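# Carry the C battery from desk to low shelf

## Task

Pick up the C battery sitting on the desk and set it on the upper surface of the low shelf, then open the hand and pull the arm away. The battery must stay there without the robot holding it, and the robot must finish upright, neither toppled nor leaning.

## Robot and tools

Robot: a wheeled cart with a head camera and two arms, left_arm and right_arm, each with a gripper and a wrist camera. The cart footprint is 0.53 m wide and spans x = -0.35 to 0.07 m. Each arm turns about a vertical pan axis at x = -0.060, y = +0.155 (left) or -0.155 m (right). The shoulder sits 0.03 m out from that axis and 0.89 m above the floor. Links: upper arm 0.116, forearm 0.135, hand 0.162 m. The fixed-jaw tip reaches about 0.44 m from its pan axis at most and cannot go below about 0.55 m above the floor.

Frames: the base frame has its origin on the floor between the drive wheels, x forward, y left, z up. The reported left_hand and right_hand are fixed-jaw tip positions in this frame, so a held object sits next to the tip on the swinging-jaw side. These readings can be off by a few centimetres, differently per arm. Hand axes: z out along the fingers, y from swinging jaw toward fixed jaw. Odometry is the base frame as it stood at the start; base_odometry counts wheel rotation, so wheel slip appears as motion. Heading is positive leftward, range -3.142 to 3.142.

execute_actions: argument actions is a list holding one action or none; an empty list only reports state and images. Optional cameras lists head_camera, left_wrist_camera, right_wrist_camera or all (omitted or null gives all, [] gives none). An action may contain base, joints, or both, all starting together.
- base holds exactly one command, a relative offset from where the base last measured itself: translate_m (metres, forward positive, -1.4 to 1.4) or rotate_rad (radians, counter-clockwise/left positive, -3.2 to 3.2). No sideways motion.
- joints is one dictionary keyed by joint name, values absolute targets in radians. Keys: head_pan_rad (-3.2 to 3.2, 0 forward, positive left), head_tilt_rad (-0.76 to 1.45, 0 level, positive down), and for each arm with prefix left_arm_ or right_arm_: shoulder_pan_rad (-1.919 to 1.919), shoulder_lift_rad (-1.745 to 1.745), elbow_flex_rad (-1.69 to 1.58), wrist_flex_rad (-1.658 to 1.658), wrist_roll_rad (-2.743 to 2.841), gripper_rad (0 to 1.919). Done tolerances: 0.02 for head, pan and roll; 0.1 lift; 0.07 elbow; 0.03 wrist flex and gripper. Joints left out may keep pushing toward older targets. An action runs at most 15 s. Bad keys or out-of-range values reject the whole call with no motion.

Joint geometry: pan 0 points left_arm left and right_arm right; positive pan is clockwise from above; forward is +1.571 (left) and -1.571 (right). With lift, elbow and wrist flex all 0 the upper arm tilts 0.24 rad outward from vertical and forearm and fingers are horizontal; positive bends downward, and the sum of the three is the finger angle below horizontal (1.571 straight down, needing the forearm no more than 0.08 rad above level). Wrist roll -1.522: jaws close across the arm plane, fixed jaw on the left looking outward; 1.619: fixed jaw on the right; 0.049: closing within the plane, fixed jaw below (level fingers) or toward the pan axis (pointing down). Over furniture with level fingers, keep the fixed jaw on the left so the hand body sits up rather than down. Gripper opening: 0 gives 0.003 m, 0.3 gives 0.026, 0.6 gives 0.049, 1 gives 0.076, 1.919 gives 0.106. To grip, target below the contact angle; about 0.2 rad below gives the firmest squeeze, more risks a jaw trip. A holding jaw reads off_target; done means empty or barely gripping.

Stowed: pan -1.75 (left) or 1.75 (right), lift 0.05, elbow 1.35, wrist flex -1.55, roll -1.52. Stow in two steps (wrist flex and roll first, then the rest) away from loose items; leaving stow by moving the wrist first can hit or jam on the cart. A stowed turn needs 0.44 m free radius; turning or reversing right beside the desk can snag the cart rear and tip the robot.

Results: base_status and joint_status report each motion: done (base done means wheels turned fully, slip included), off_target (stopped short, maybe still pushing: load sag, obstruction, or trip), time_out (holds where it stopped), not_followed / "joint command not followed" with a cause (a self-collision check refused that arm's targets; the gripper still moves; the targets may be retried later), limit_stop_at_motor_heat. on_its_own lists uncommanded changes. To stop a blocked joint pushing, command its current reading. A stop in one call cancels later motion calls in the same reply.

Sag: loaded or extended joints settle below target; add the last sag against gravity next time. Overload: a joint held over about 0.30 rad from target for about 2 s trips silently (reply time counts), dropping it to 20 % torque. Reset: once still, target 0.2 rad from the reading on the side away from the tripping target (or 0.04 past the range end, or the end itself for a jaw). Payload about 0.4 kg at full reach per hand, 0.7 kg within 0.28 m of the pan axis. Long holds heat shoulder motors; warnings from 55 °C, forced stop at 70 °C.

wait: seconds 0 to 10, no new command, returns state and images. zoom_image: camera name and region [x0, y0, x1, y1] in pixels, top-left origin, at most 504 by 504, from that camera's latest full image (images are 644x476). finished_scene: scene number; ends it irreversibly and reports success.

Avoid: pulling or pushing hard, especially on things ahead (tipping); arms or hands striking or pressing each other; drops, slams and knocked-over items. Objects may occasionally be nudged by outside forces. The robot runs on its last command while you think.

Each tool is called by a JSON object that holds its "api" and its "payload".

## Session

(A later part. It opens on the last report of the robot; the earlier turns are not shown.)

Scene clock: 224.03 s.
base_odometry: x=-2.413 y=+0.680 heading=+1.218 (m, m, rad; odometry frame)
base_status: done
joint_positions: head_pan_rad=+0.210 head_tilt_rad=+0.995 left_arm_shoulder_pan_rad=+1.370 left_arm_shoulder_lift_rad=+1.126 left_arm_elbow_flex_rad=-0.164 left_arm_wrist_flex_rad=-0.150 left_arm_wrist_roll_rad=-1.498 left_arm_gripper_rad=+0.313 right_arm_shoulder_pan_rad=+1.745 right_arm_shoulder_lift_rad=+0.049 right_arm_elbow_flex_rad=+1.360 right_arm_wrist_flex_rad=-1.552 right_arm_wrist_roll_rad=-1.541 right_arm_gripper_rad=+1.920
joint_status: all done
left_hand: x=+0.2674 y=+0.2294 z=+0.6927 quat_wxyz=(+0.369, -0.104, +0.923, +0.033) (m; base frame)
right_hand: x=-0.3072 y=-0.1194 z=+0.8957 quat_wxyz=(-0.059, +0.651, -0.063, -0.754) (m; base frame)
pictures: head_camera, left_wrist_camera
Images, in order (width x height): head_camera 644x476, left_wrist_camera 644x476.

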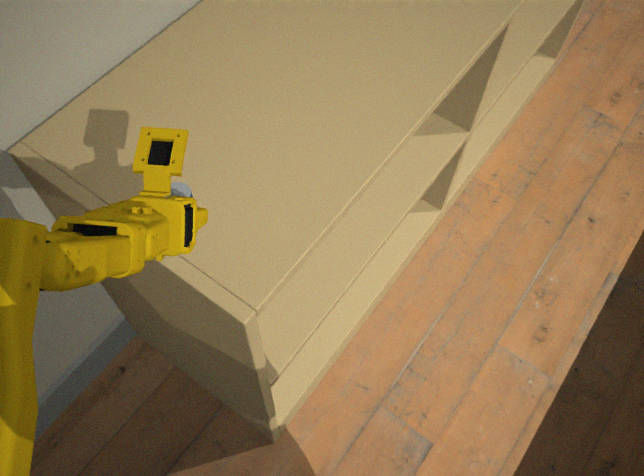

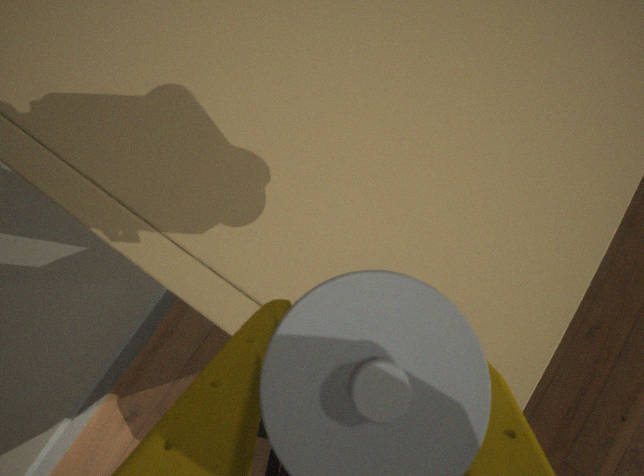

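{"api": "execute_actions", "payload": {"actions": [{"base":{"translate_m":0.07},"joints":{"left_arm_shoulder_pan_rad":1.48,"left_arm_shoulder_lift_rad":1.3,"left_arm_elbow_flex_rad":-0.42,"left_arm_wrist_flex_rad":-0.18}}], "cameras": ["head_camera","left_wrist_camera"]}}

Scene clock: 231.03 s.
base_odometry: x=-2.388 y=+0.745 heading=+1.218 (m, m, rad; odometry frame)
base_status: done
joint_positions: head_pan_rad=+0.210 head_tilt_rad=+0.995 left_arm_shoulder_pan_rad=+1.471 left_arm_shoulder_lift_rad=+1.326 left_arm_elbow_flex_rad=-0.384 left_arm_wrist_flex_rad=-0.159 left_arm_wrist_roll_rad=-1.498 left_arm_gripper_rad=+0.313 right_arm_shoulder_pan_rad=+1.745 right_arm_shoulder_lift_rad=+0.049 right_arm_elbow_flex_rad=+1.360 right_arm_wrist_flex_rad=-1.552 right_arm_wrist_roll_rad=-1.541 right_arm_gripper_rad=+1.920
joint_status: all done
left_hand: x=+0.2810 y=+0.1967 z=+0.6746 quat_wxyz=(+0.384, -0.057, +0.922, +0.014) (m; base frame)
right_hand: x=-0.3072 y=-0.1194 z=+0.8957 quat_wxyz=(-0.059, +0.651, -0.063, -0.754) (m; base frame)
pictures: head_camera, left_wrist_camera
Images, in order (width x height): head_camera 644x476, left_wrist_camera 644x476.

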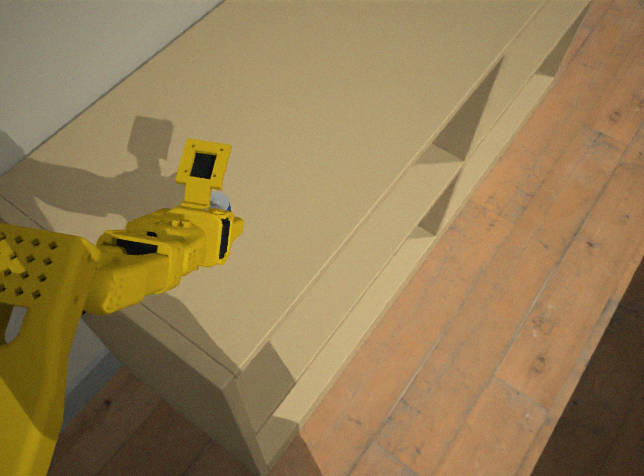

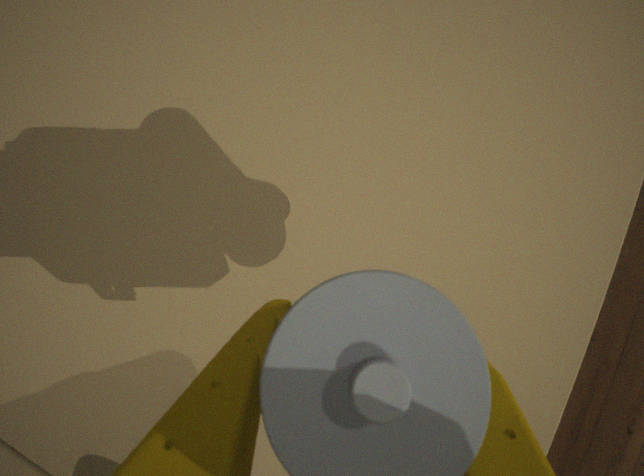

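{"api": "execute_actions", "payload": {"actions": [{"joints":{"left_arm_shoulder_pan_rad":1.41,"left_arm_shoulder_lift_rad":1.525,"left_arm_elbow_flex_rad":-0.655,"left_arm_wrist_flex_rad":-0.18}}], "cameras": ["head_camera","left_wrist_camera"]}}

Scene clock: 237.03 s.
base_odometry: x=-2.388 y=+0.745 heading=+1.218 (m, m, rad; odometry frame)
base_status: not commanded
joint_positions: head_pan_rad=+0.210 head_tilt_rad=+0.995 left_arm_shoulder_pan_rad=+1.418 left_arm_shoulder_lift_rad=+1.550 left_arm_elbow_flex_rad=-0.617 left_arm_wrist_flex_rad=-0.159 left_arm_wrist_roll_rad=-1.498 left_arm_gripper_rad=+0.313 right_arm_shoulder_pan_rad=+1.745 right_arm_shoulder_lift_rad=+0.049 right_arm_elbow_flex_rad=+1.360 right_arm_wrist_flex_rad=-1.552 right_arm_wrist_roll_rad=-1.541 right_arm_gripper_rad=+1.920
joint_status: all done
left_hand: x=+0.2774 y=+0.2149 z=+0.6507 quat_wxyz=(+0.387, -0.082, +0.918, +0.025) (m; base frame)
right_hand: x=-0.3072 y=-0.1194 z=+0.8957 quat_wxyz=(-0.059, +0.651, -0.063, -0.754) (m; base frame)
pictures: head_camera, left_wrist_camera
Images, in order (width x height): head_camera 644x476, left_wrist_camera 644x476.

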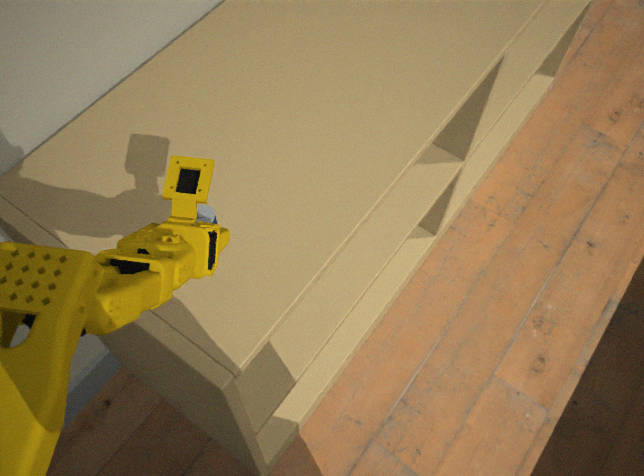

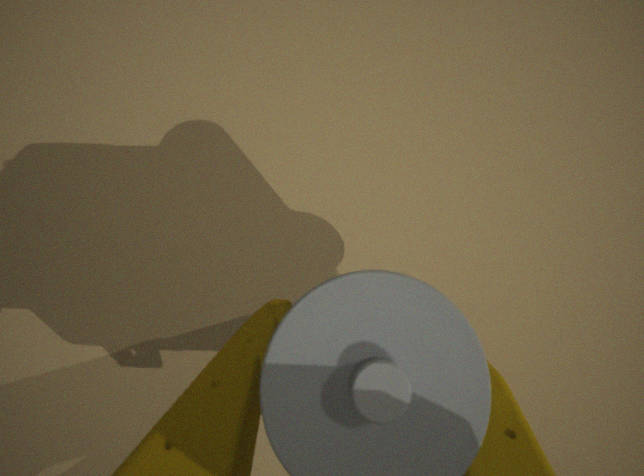

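{"api": "execute_actions", "payload": {"actions": [{"joints":{"left_arm_shoulder_lift_rad":1.695,"left_arm_elbow_flex_rad":-0.73,"left_arm_wrist_flex_rad":-0.28}}], "cameras": ["head_camera","left_wrist_camera"]}}

Scene clock: 242.67 s.
base_odometry: x=-2.388 y=+0.745 heading=+1.218 (m, m, rad; odometry frame)
base_status: not commanded
joint_positions: head_pan_rad=+0.210 head_tilt_rad=+0.995 left_arm_shoulder_pan_rad=+1.418 left_arm_shoulder_lift_rad=+1.703 left_arm_elbow_flex_rad=-0.706 left_arm_wrist_flex_rad=-0.267 left_arm_wrist_roll_rad=-1.498 left_arm_gripper_rad=+0.313 right_arm_shoulder_pan_rad=+1.745 right_arm_shoulder_lift_rad=+0.049 right_arm_elbow_flex_rad=+1.360 right_arm_wrist_flex_rad=-1.552 right_arm_wrist_roll_rad=-1.541 right_arm_gripper_rad=+1.920
joint_status: all done
left_hand: x=+0.2701 y=+0.2137 z=+0.6335 quat_wxyz=(+0.407, -0.081, +0.909, +0.026) (m; base frame)
right_hand: x=-0.3072 y=-0.1194 z=+0.8957 quat_wxyz=(-0.059, +0.651, -0.063, -0.754) (m; base frame)
pictures: head_camera, left_wrist_camera
Images, in order (width x height): head_camera 644x476, left_wrist_camera 644x476.

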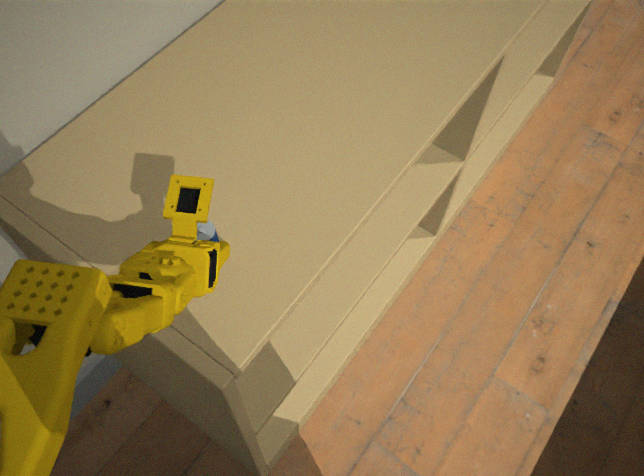

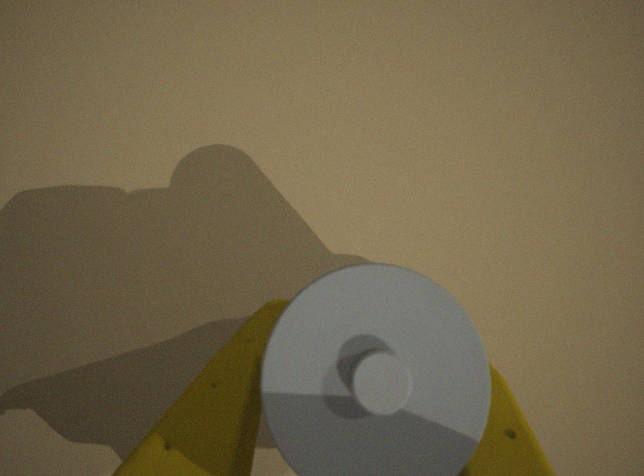

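{"api": "execute_actions", "payload": {"actions": [{"joints":{"left_arm_gripper_rad":0.55}}], "cameras": ["left_wrist_camera"]}}

Scene clock: 246.93 s.
base_odometry: x=-2.388 y=+0.745 heading=+1.218 (m, m, rad; odometry frame)
base_status: not commanded
joint_positions: head_pan_rad=+0.210 head_tilt_rad=+0.995 left_arm_shoulder_pan_rad=+1.418 left_arm_shoulder_lift_rad=+1.711 left_arm_elbow_flex_rad=-0.706 left_arm_wrist_flex_rad=-0.267 left_arm_wrist_roll_rad=-1.498 left_arm_gripper_rad=+0.538 right_arm_shoulder_pan_rad=+1.745 right_arm_shoulder_lift_rad=+0.049 right_arm_elbow_flex_rad=+1.360 right_arm_wrist_flex_rad=-1.552 right_arm_wrist_roll_rad=-1.541 right_arm_gripper_rad=+1.920
joint_status: all done
left_hand: x=+0.2681 y=+0.2134 z=+0.6311 quat_wxyz=(+0.404, -0.081, +0.911, +0.026) (m; base frame)
right_hand: x=-0.3072 y=-0.1194 z=+0.8957 quat_wxyz=(-0.059, +0.651, -0.063, -0.754) (m; base frame)
pictures: left_wrist_camera
Images, in order (width x height): left_wrist_camera 644x476.

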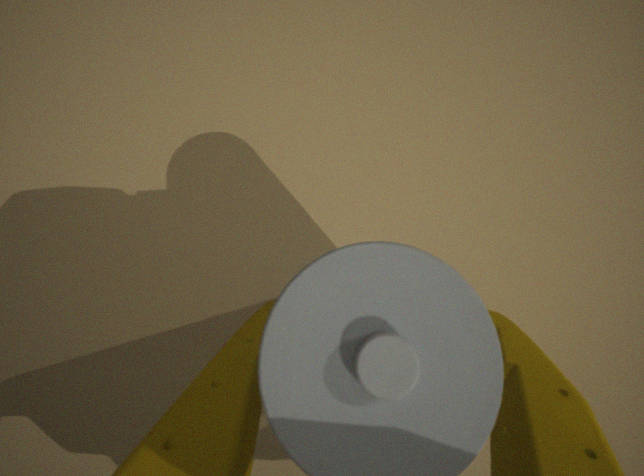

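{"api": "execute_actions", "payload": {"actions": [{"base":{"translate_m":-0.08},"joints":{"left_arm_shoulder_pan_rad":1.39,"left_arm_gripper_rad":0.7}}], "cameras": ["head_camera"]}}

{"api": "execute_actions", "payload": {"actions": [{"base":{"translate_m":-0.25},"joints":{"left_arm_shoulder_lift_rad":0.3,"left_arm_elbow_flex_rad":0.9,"left_arm_wrist_flex_rad":-0.5,"head_tilt_rad":0.8}}], "cameras": ["head_camera"]}}

Scene clock: 253.97 s.
base_odometry: x=-2.416 y=+0.670 heading=+1.218 (m, m, rad; odometry frame)
base_status: done
joint_positions: head_pan_rad=+0.210 head_tilt_rad=+0.995 left_arm_shoulder_pan_rad=+1.401 left_arm_shoulder_lift_rad=+1.712 left_arm_elbow_flex_rad=-0.706 left_arm_wrist_flex_rad=-0.267 left_arm_wrist_roll_rad=-1.498 left_arm_gripper_rad=+0.689 right_arm_shoulder_pan_rad=+1.745 right_arm_shoulder_lift_rad=+0.049 right_arm_elbow_flex_rad=+1.360 right_arm_wrist_flex_rad=-1.552 right_arm_wrist_roll_rad=-1.541 right_arm_gripper_rad=+1.920
joint_status: all done
left_hand: x=+0.2666 y=+0.2189 z=+0.6307 quat_wxyz=(+0.403, -0.089, +0.911, +0.029) (m; base frame)
right_hand: x=-0.3072 y=-0.1194 z=+0.8957 quat_wxyz=(-0.059, +0.651, -0.063, -0.754) (m; base frame)
pictures: head_camera
Images, in order (width x height): head_camera 644x476.

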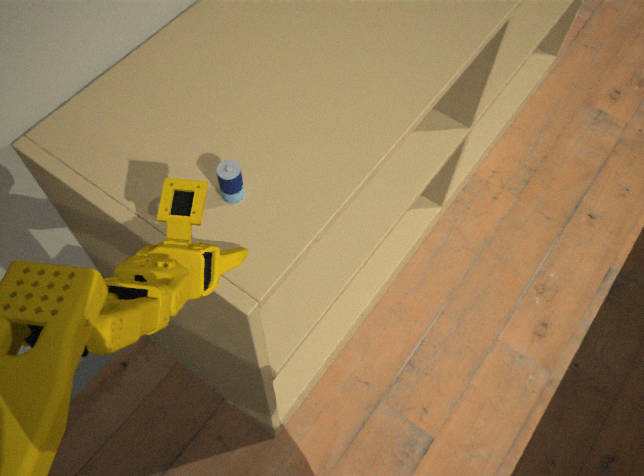

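Scene clock: 256.07 s.
base_odometry: x=-2.502 y=+0.436 heading=+1.220 (m, m, rad; odometry frame)
base_status: done
joint_positions: head_pan_rad=+0.210 head_tilt_rad=+0.815 left_arm_shoulder_pan_rad=+1.401 left_arm_shoulder_lift_rad=+0.336 left_arm_elbow_flex_rad=+0.899 left_arm_wrist_flex_rad=-0.483 left_arm_wrist_roll_rad=-1.498 left_arm_gripper_rad=+0.689 right_arm_shoulder_pan_rad=+1.745 right_arm_shoulder_lift_rad=+0.049 right_arm_elbow_flex_rad=+1.360 right_arm_wrist_flex_rad=-1.552 right_arm_wrist_roll_rad=-1.541 right_arm_gripper_rad=+1.920
joint_status: all done
left_hand: x=+0.1952 y=+0.2066 z=+0.7554 quat_wxyz=(+0.397, -0.089, +0.913, +0.029) (m; base frame)
right_hand: x=-0.3072 y=-0.1194 z=+0.8957 quat_wxyz=(-0.059, +0.651, -0.063, -0.754) (m; base frame)
pictures: head_camera
Images, in order (width x height): head_camera 644x476.

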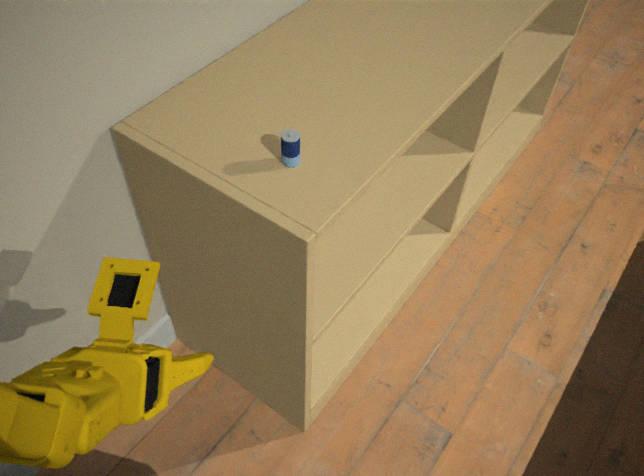

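{"api": "finished_scene", "payload": {"scene": 1}}

The scene is finished: the task was done.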